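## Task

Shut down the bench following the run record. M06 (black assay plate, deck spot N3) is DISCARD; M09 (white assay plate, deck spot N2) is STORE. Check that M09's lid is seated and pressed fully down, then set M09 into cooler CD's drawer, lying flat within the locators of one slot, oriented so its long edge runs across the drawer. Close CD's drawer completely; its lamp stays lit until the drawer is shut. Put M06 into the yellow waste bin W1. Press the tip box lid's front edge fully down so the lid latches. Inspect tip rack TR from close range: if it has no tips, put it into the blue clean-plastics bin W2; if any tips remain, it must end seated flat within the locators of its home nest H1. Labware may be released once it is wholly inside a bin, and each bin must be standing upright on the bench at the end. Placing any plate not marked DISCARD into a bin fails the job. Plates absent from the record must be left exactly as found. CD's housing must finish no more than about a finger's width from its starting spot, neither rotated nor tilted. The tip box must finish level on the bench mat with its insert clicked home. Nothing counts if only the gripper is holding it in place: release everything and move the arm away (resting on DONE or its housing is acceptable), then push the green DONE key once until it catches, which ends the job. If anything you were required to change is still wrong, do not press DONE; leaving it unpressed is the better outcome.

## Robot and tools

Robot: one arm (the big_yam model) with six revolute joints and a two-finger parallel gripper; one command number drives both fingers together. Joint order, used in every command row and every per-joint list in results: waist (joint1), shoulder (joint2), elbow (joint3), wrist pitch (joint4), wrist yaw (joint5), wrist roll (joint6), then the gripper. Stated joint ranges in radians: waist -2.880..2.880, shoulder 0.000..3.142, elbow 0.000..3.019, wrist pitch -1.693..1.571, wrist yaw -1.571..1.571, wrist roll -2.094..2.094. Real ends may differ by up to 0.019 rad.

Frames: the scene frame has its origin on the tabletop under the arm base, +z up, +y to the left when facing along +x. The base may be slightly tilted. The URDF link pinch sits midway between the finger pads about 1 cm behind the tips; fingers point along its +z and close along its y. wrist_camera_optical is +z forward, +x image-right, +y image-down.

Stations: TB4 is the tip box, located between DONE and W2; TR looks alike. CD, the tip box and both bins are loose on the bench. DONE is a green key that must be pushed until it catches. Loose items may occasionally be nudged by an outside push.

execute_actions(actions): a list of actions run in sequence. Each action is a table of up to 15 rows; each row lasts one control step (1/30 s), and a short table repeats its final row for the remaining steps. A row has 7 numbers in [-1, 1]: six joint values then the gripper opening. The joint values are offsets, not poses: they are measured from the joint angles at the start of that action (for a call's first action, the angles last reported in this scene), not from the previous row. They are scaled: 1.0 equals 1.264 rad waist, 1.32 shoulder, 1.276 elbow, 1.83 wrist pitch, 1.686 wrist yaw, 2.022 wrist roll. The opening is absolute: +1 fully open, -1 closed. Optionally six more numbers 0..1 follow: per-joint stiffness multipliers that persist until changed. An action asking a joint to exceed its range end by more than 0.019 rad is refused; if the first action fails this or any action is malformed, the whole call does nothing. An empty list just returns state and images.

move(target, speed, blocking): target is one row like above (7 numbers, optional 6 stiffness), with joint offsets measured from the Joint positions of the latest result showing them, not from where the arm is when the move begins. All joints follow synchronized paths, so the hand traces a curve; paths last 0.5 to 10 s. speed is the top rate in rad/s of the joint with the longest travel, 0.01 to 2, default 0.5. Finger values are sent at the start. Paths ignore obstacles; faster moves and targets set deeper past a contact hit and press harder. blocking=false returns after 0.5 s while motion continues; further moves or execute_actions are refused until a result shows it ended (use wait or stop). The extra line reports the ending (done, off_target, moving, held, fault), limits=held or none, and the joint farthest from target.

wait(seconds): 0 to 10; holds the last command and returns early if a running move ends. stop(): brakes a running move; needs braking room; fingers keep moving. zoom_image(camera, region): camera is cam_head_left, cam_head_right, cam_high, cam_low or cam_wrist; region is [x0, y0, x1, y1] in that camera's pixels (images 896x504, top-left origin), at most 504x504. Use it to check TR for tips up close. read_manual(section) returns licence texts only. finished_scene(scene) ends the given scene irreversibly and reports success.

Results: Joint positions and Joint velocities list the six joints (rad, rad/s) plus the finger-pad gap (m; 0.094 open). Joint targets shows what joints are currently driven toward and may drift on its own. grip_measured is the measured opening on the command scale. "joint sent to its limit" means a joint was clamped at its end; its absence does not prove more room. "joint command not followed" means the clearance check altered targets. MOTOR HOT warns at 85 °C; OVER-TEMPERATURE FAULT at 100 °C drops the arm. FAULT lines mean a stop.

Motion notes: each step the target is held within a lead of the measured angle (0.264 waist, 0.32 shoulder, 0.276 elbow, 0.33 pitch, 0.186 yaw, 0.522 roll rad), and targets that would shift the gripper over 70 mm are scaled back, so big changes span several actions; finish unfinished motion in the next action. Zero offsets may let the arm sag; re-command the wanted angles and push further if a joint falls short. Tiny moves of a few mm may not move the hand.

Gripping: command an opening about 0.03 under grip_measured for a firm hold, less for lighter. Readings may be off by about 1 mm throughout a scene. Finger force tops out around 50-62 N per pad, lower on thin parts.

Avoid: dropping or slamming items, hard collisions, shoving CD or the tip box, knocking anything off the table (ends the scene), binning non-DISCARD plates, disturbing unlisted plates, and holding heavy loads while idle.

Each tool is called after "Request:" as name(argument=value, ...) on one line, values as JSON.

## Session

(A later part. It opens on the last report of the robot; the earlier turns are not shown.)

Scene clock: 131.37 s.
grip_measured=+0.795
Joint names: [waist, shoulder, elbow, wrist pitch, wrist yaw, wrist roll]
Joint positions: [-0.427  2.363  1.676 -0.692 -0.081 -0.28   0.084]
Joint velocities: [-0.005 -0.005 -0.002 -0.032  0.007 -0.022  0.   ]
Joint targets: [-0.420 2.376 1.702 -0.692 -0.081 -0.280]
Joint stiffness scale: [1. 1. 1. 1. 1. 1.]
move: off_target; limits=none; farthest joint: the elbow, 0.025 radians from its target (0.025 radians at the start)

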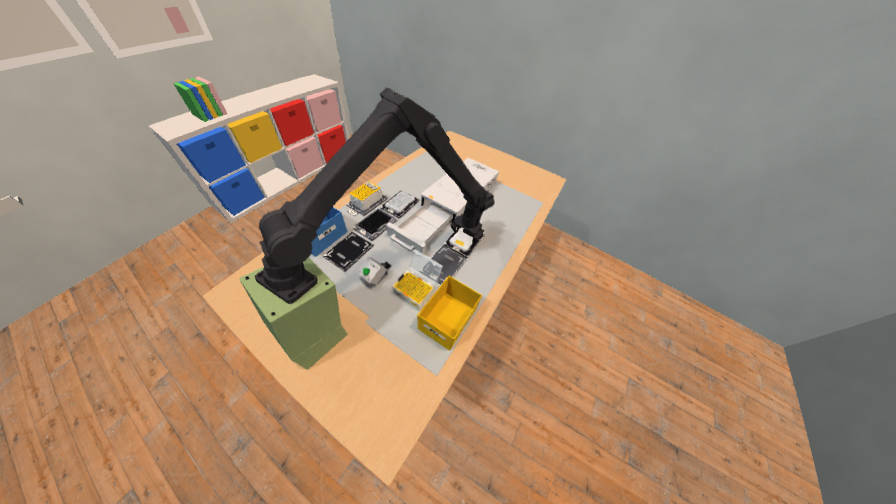

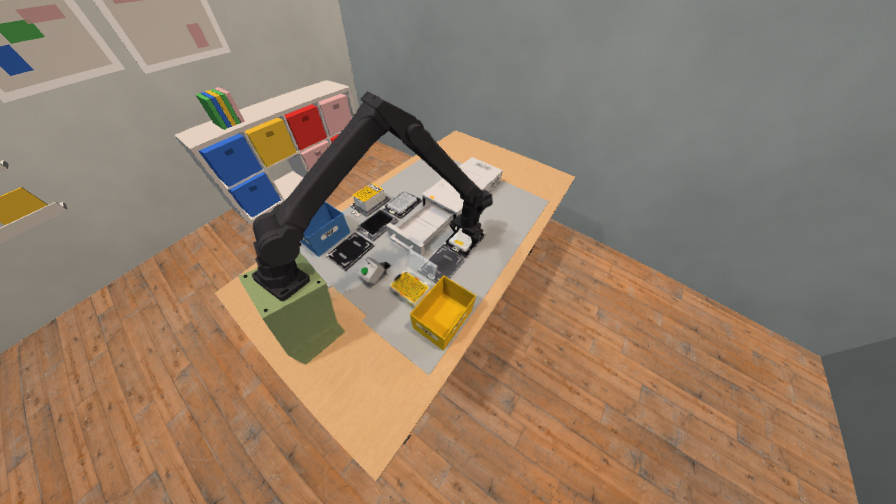

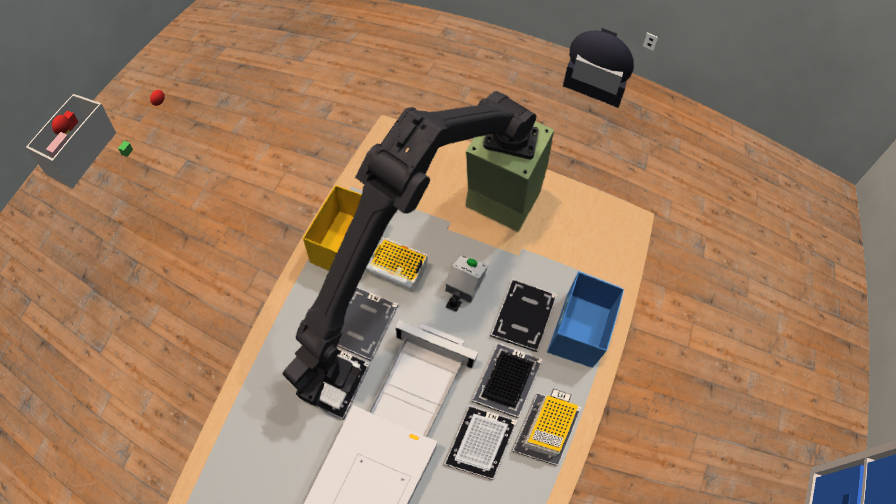

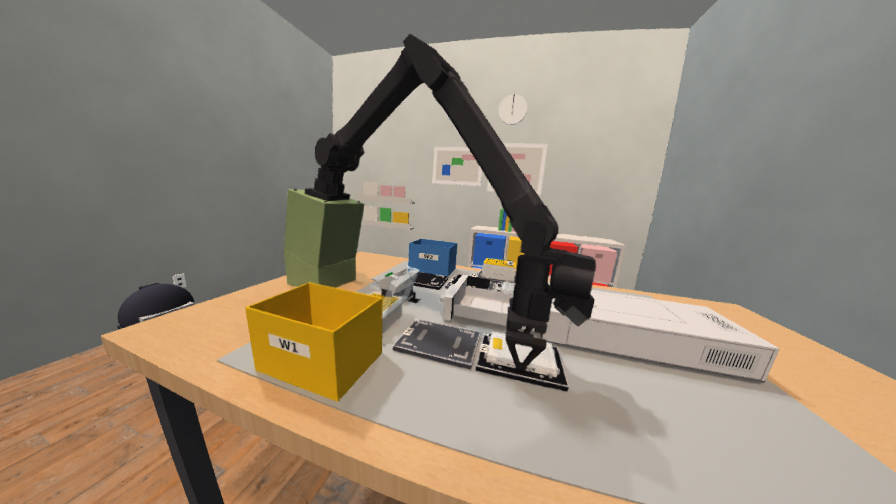

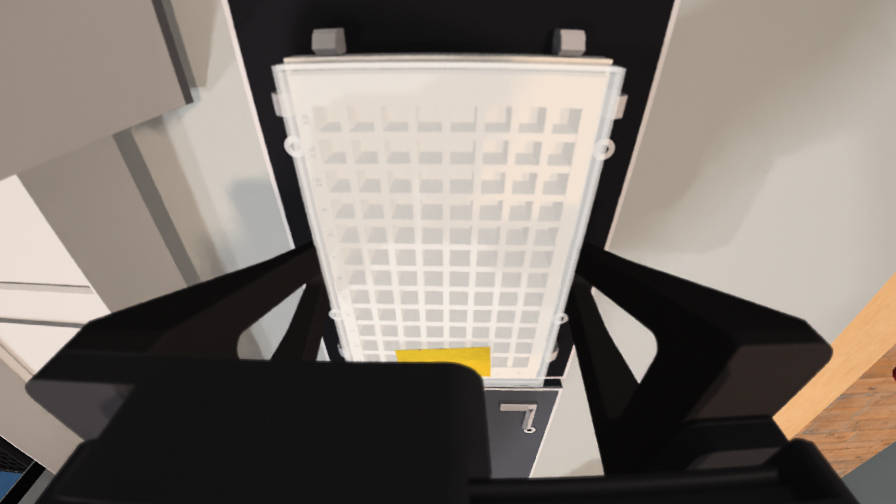

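Request:
move(target=[0,-0.133,0.02,-0.102,0,0,0.76], speed=0.1)

Scene clock: 138.37 s.
grip_measured=+0.795
Joint names: [waist, shoulder, elbow, wrist pitch, wrist yaw, wrist roll]
Joint positions: [-0.427  2.196  1.676 -0.863 -0.08  -0.28   0.084]
Joint velocities: [-0.015 -0.005 -0.002 -0.002 -0.051  0.022 -0.001]
Joint targets: [-0.427 2.187 1.702 -0.879 -0.081 -0.280]
Joint stiffness scale: [1. 1. 1. 1. 1. 1.]
move: off_target; limits=none; farthest joint: the elbow, 0.025 radians from its target (0.025 radians at the start)

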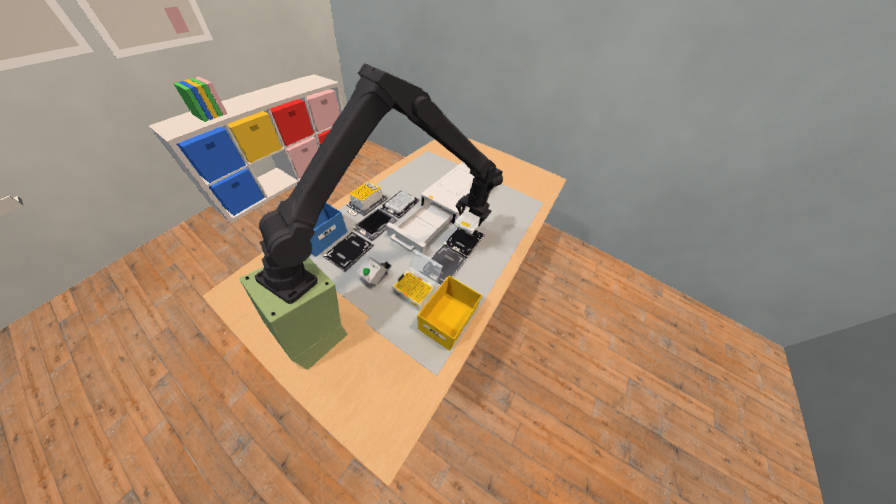

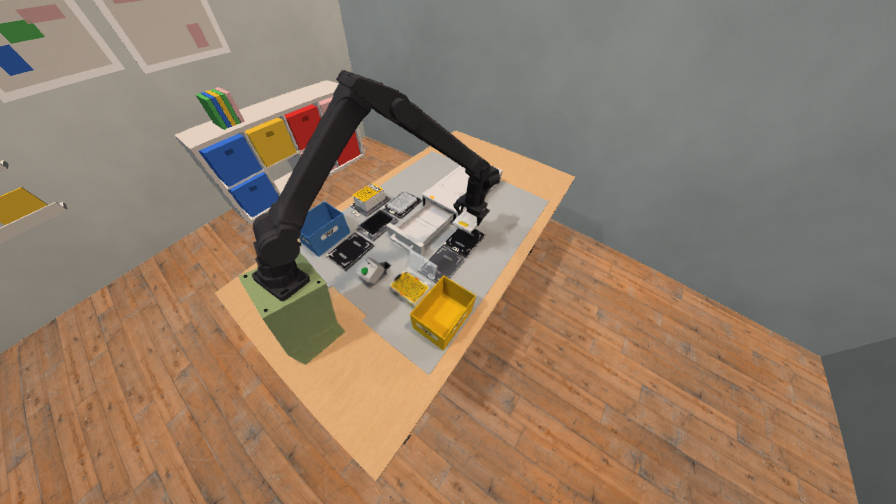

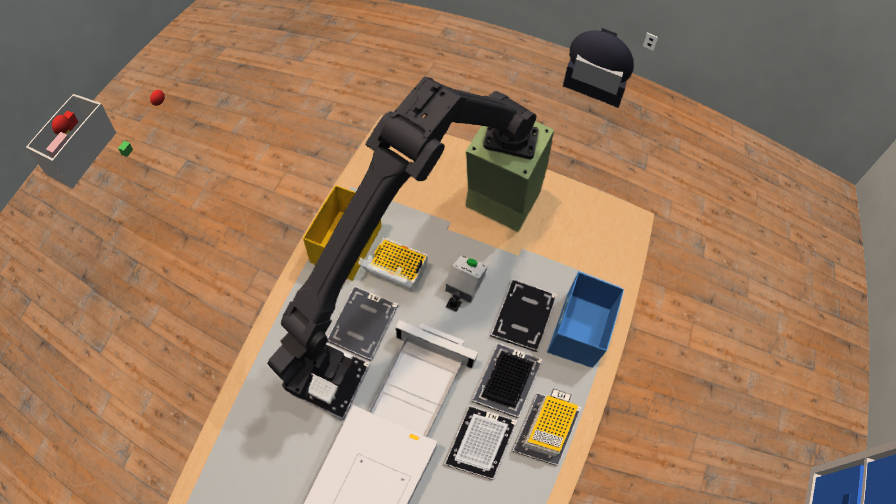

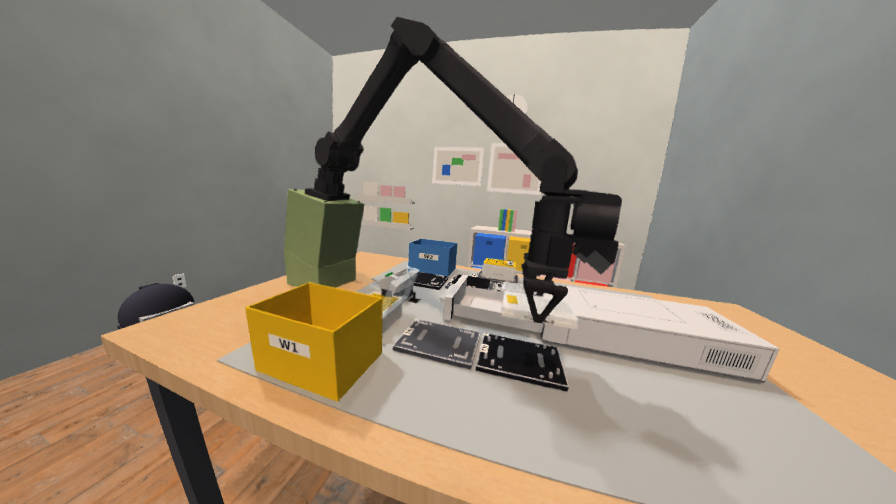

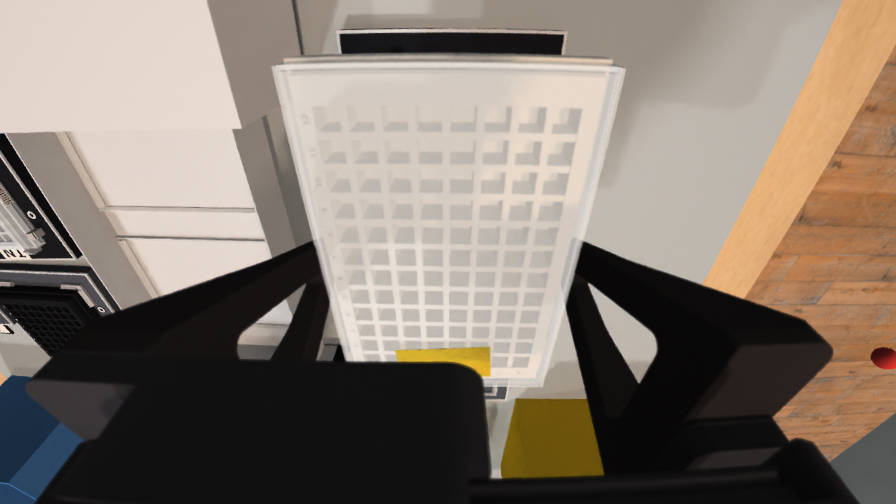

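Request:
move(target=[0.238,-0.202,-0.454,0.183,0.031,-0.638,0.76], speed=0.4)

Scene clock: 147.13 s.
grip_measured=+0.795
Joint names: [waist, shoulder, elbow, wrist pitch, wrist yaw, wrist roll]
Joint positions: [-0.132  1.942  1.101 -0.545 -0.031 -1.556  0.084]
Joint velocities: [-0.005 -0.005 -0.022  0.012 -0.095 -0.081 -0.   ]
Joint targets: [-0.126 1.929 1.097 -0.528 -0.028 -1.570]
Joint stiffness scale: [1. 1. 1. 1. 1. 1.]
move: done; limits=none; farthest joint: the wrist pitch, 0.017 radians from its target (0.335 radians at the start)

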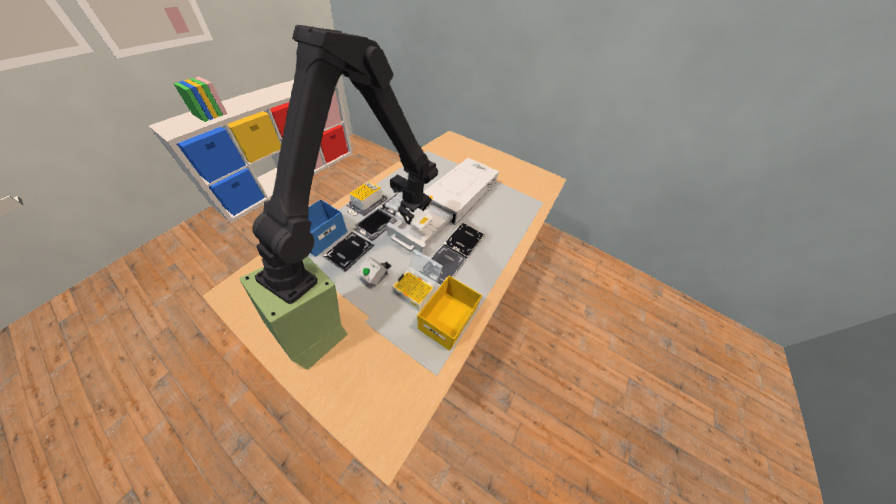

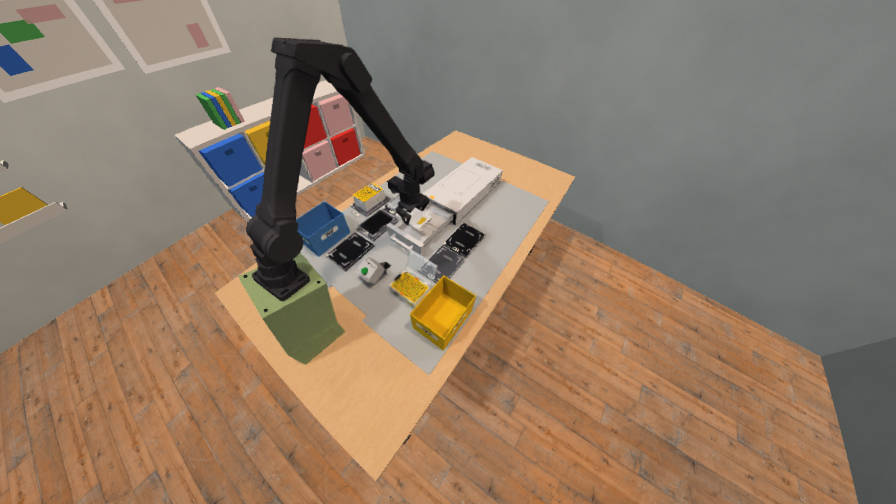

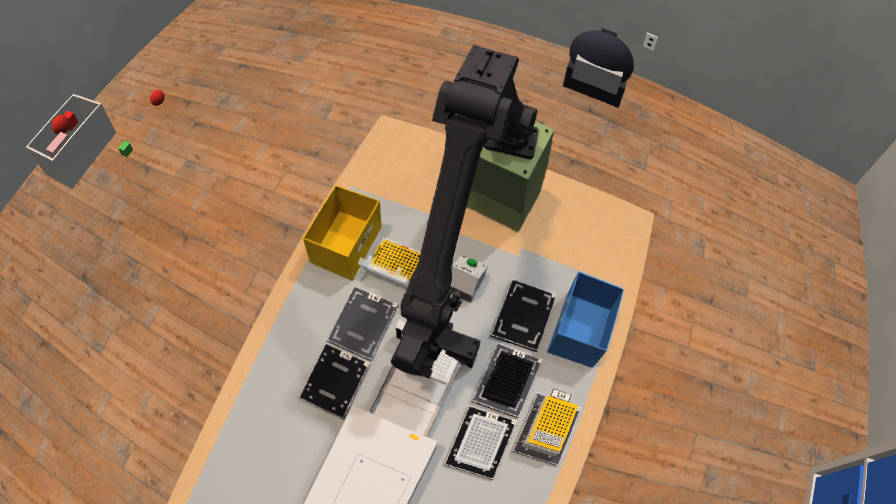

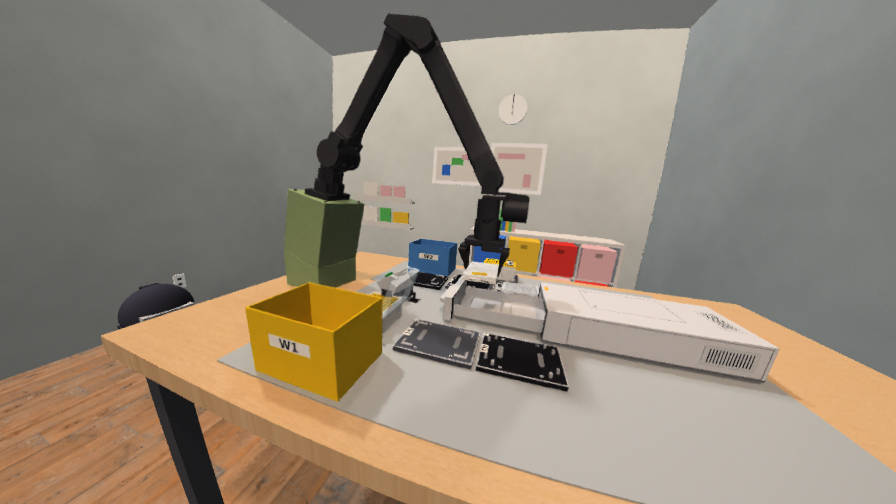

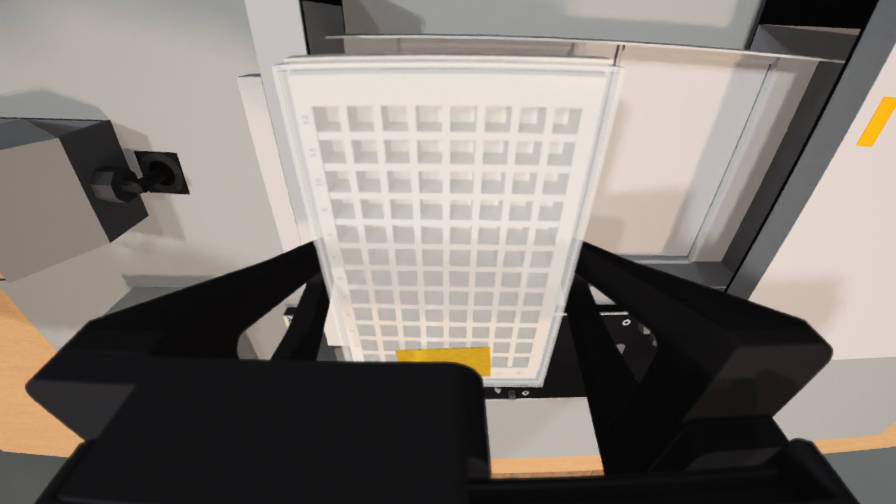

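Request:
move(target=[-0.01,0.121,0.042,0.07,0,0,0.76], speed=0.1)

Scene clock: 155.37 s.
grip_measured=+0.795
Joint names: [waist, shoulder, elbow, wrist pitch, wrist yaw, wrist roll]
Joint positions: [-0.133  2.077  1.131 -0.434 -0.031 -1.556  0.084]
Joint velocities: [ 0.015  0.005 -0.007  0.002  0.022  0.022 -0.001]
Joint targets: [-0.145 2.101 1.155 -0.417 -0.031 -1.556]
Joint stiffness scale: [1. 1. 1. 1. 1. 1.]
move: off_target; limits=none; farthest joint: the shoulder, 0.025 radians from its target (0.160 radians at the start)

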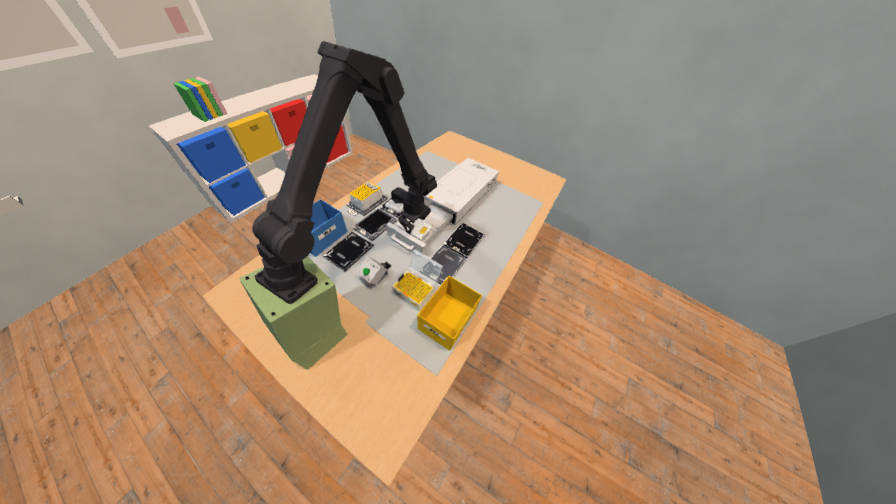

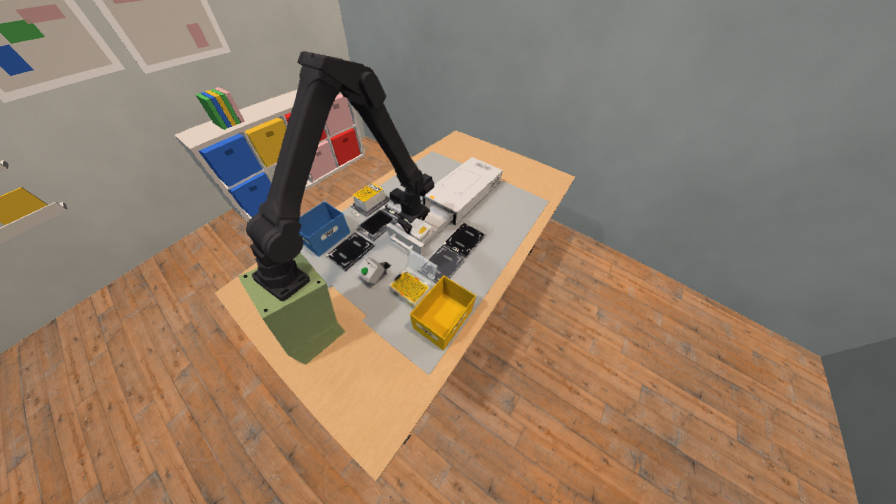

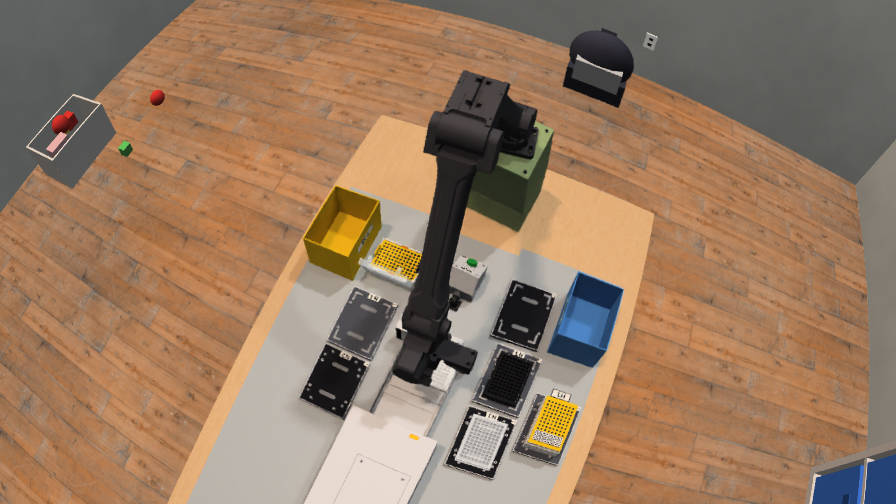

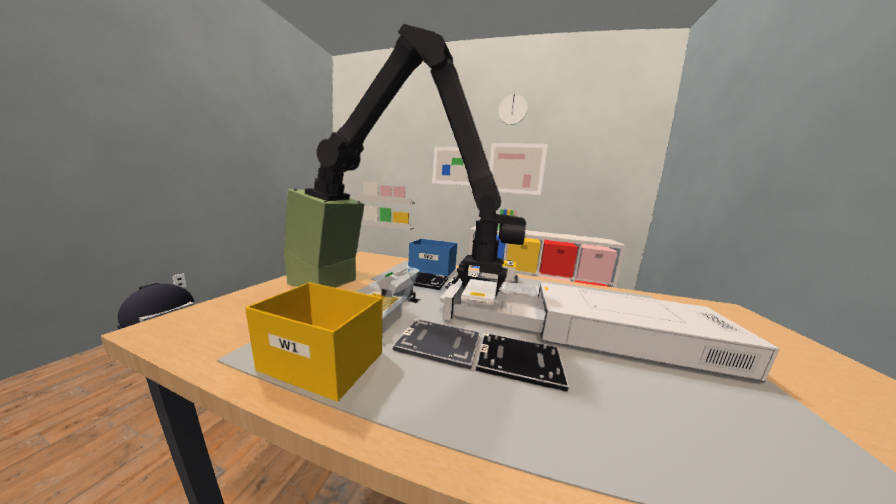

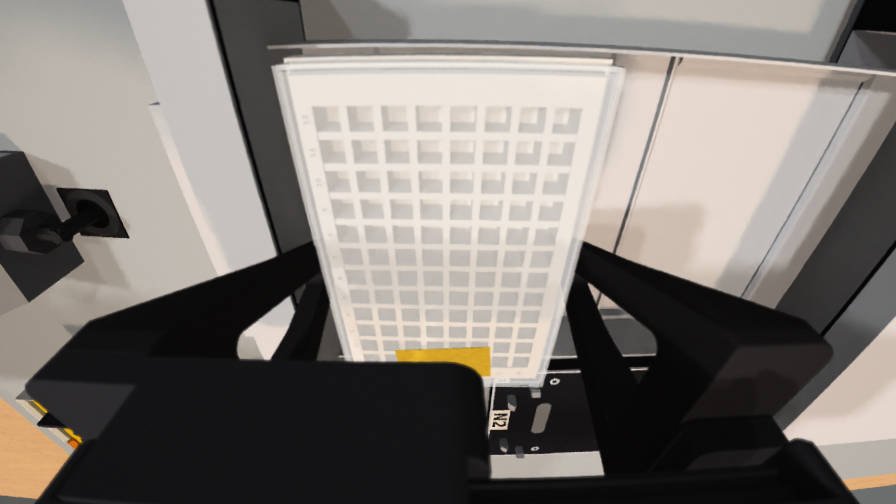

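Request:
zoom_image(camera="cam_wrist", region=[500,20,896,340])

Request:
zoom_image(camera="cam_low", region=[420,240,580,350])

Region (500, 20, 896, 340) of cam_wrist's 896x504 image, scaled by 1.273, with more detail than that image has; it fills the top 407 rows of this view, and the rest is white.

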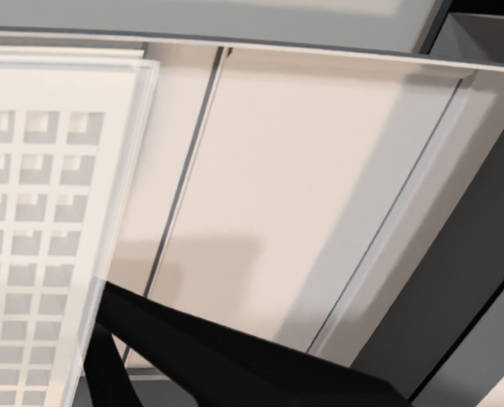

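Region (420, 240, 580, 350) of cam_low's 896x504 image, scaled by 3.150, with more detail than that image has; it fills the top 346 rows of this view, and the rest is white.

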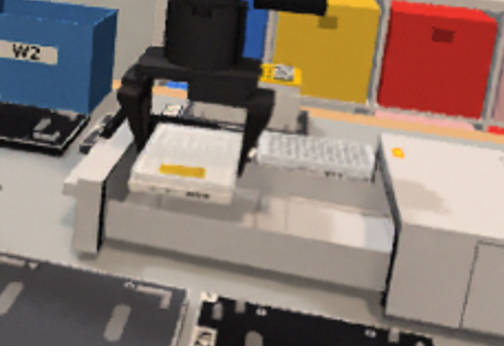

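Request:
move(target=[-0.012,0.059,0.044,0.022,0,0,0.76], speed=0.06)

Scene clock: 166.60 s.
grip_measured=+0.795
Joint names: [waist, shoulder, elbow, wrist pitch, wrist yaw, wrist roll]
Joint positions: [-0.137  2.127  1.164 -0.41  -0.031 -1.556  0.084]
Joint velocities: [ 0.005  0.024 -0.002  0.002 -0.051  0.022  0.001]
Joint targets: [-0.148 2.155 1.187 -0.394 -0.031 -1.556]
Joint stiffness scale: [1. 1. 1. 1. 1. 1.]
move: off_target; limits=none; farthest joint: the shoulder, 0.028 radians from its target (0.078 radians at the start)

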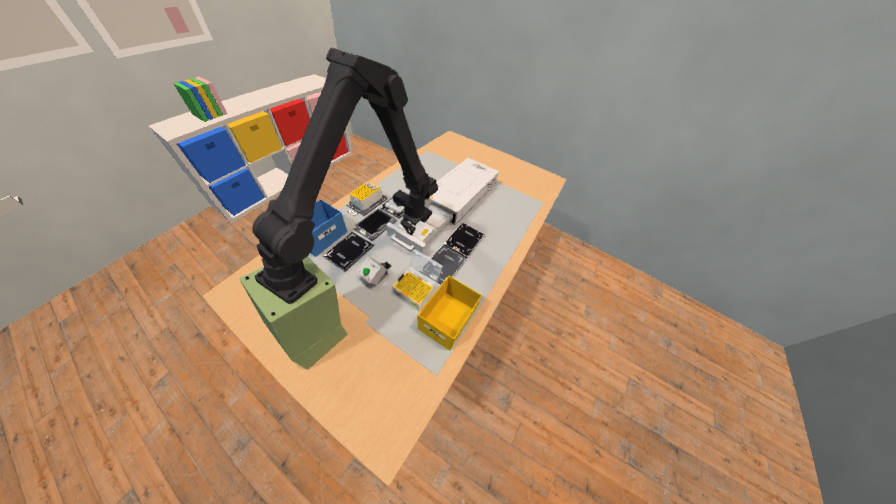

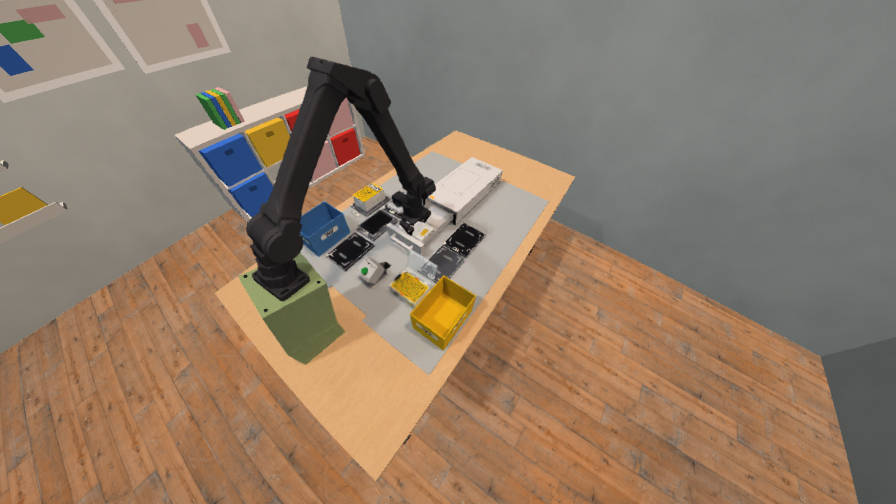

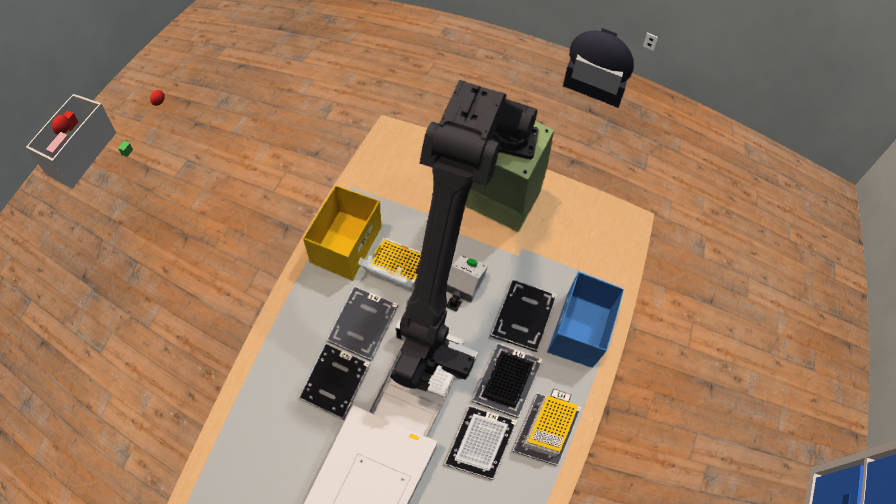

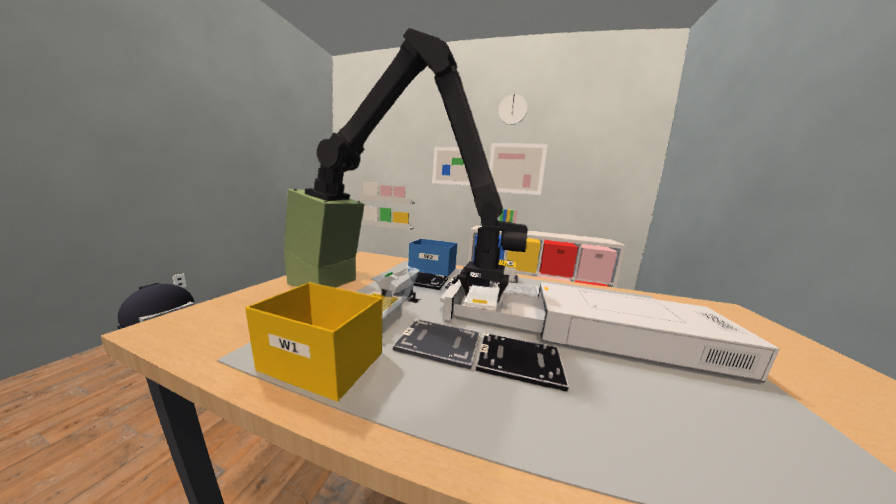

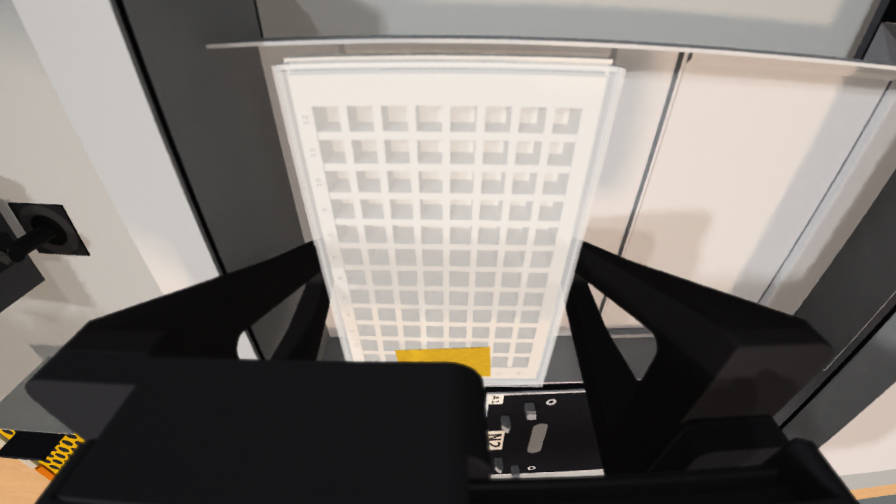

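Request:
zoom_image(camera="cam_wrist", region=[200,20,700,100])

Request:
zoom_image(camera="cam_wrist", region=[220,280,700,400])

Request:
zoom_image(camera="cam_high", region=[360,320,490,440])

Region (200, 20, 700, 100) of cam_wrist's 896x504 image, scaled by 1.008, with more detail than that image has; it fills the top 81 rows of this view, and the rest is white.

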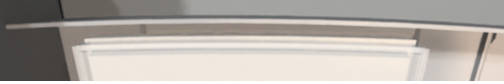

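Region (220, 280, 700, 400) of cam_wrist's 896x504 image, scaled by 1.050, with more detail than that image has; it fills the top 126 rows of this view, and the rest is white.

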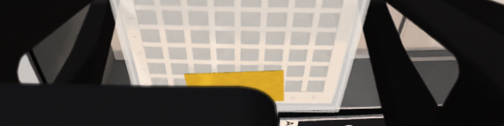

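Region (360, 320, 490, 440) of cam_high's 896x504 image, scaled by 3.877, with more detail than that image has; it fills the top 465 rows of this view, and the rest is white.

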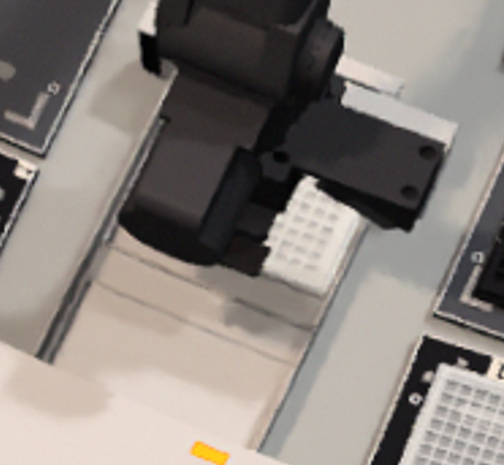

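Request:
move(target=[0,0.036,0.052,-0.02,0,0,0.76], speed=0.05)

Request:
zoom_image(camera="cam_high", region=[360,320,490,440])

Scene clock: 185.37 s.
grip_measured=+0.795
Joint names: [waist, shoulder, elbow, wrist pitch, wrist yaw, wrist roll]
Joint positions: [-0.137  2.147  1.207 -0.431 -0.031 -1.556  0.084]
Joint velocities: [-0.015 -0.005 -0.012 -0.002 -0.007  0.037  0.001]
Joint targets: [-0.137 2.175 1.230 -0.447 -0.031 -1.556]
Joint stiffness scale: [1. 1. 1. 1. 1. 1.]
move: off_target; limits=none; farthest joint: the shoulder, 0.028 radians from its target (0.047 radians at the start)

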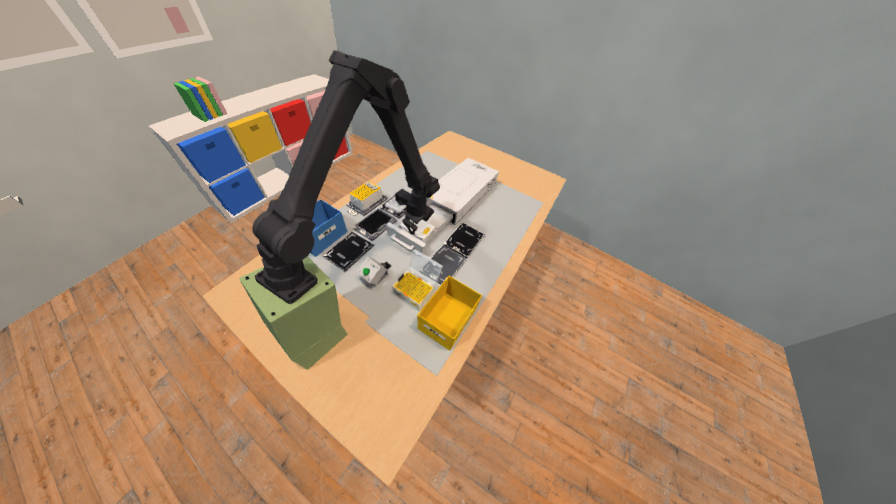

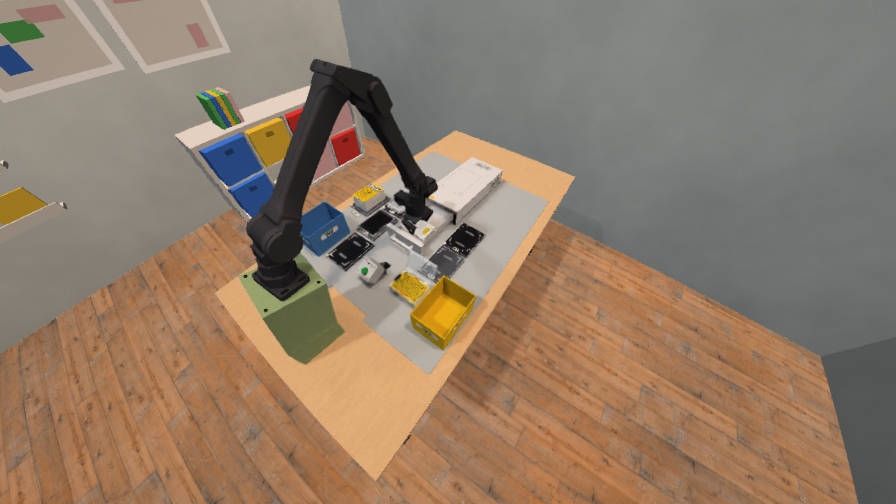

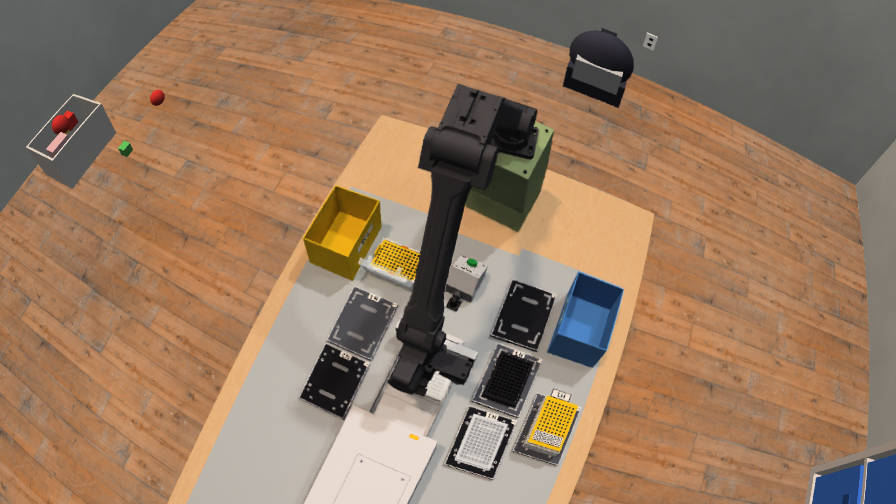

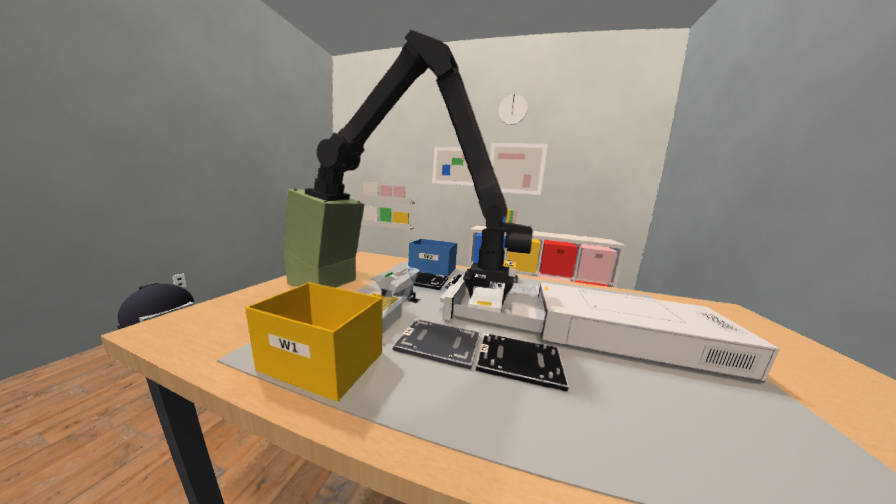

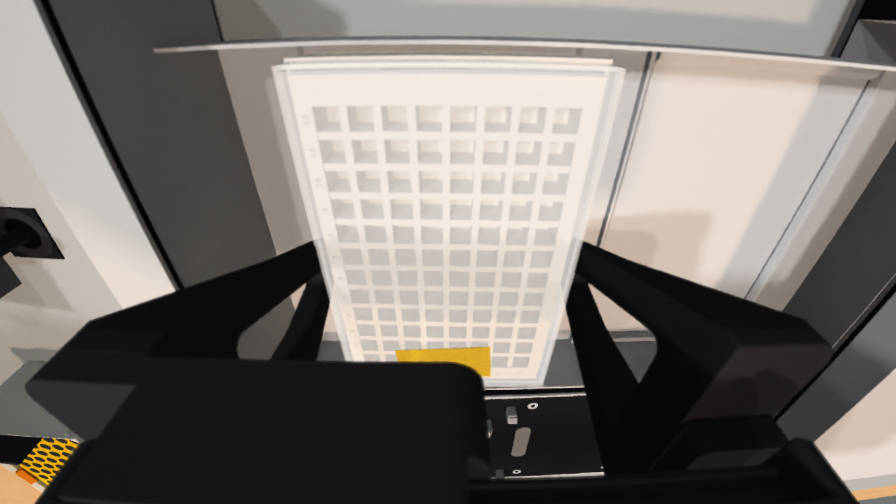

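Region (360, 320, 490, 440) of cam_high's 896x504 image, scaled by 3.877, with more detail than that image has; it fills the top 465 rows of this view, and the rest is white.

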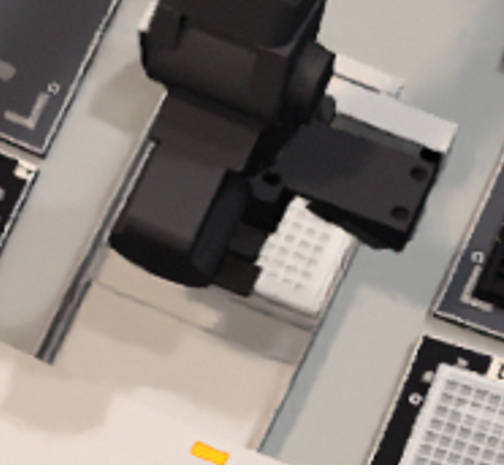

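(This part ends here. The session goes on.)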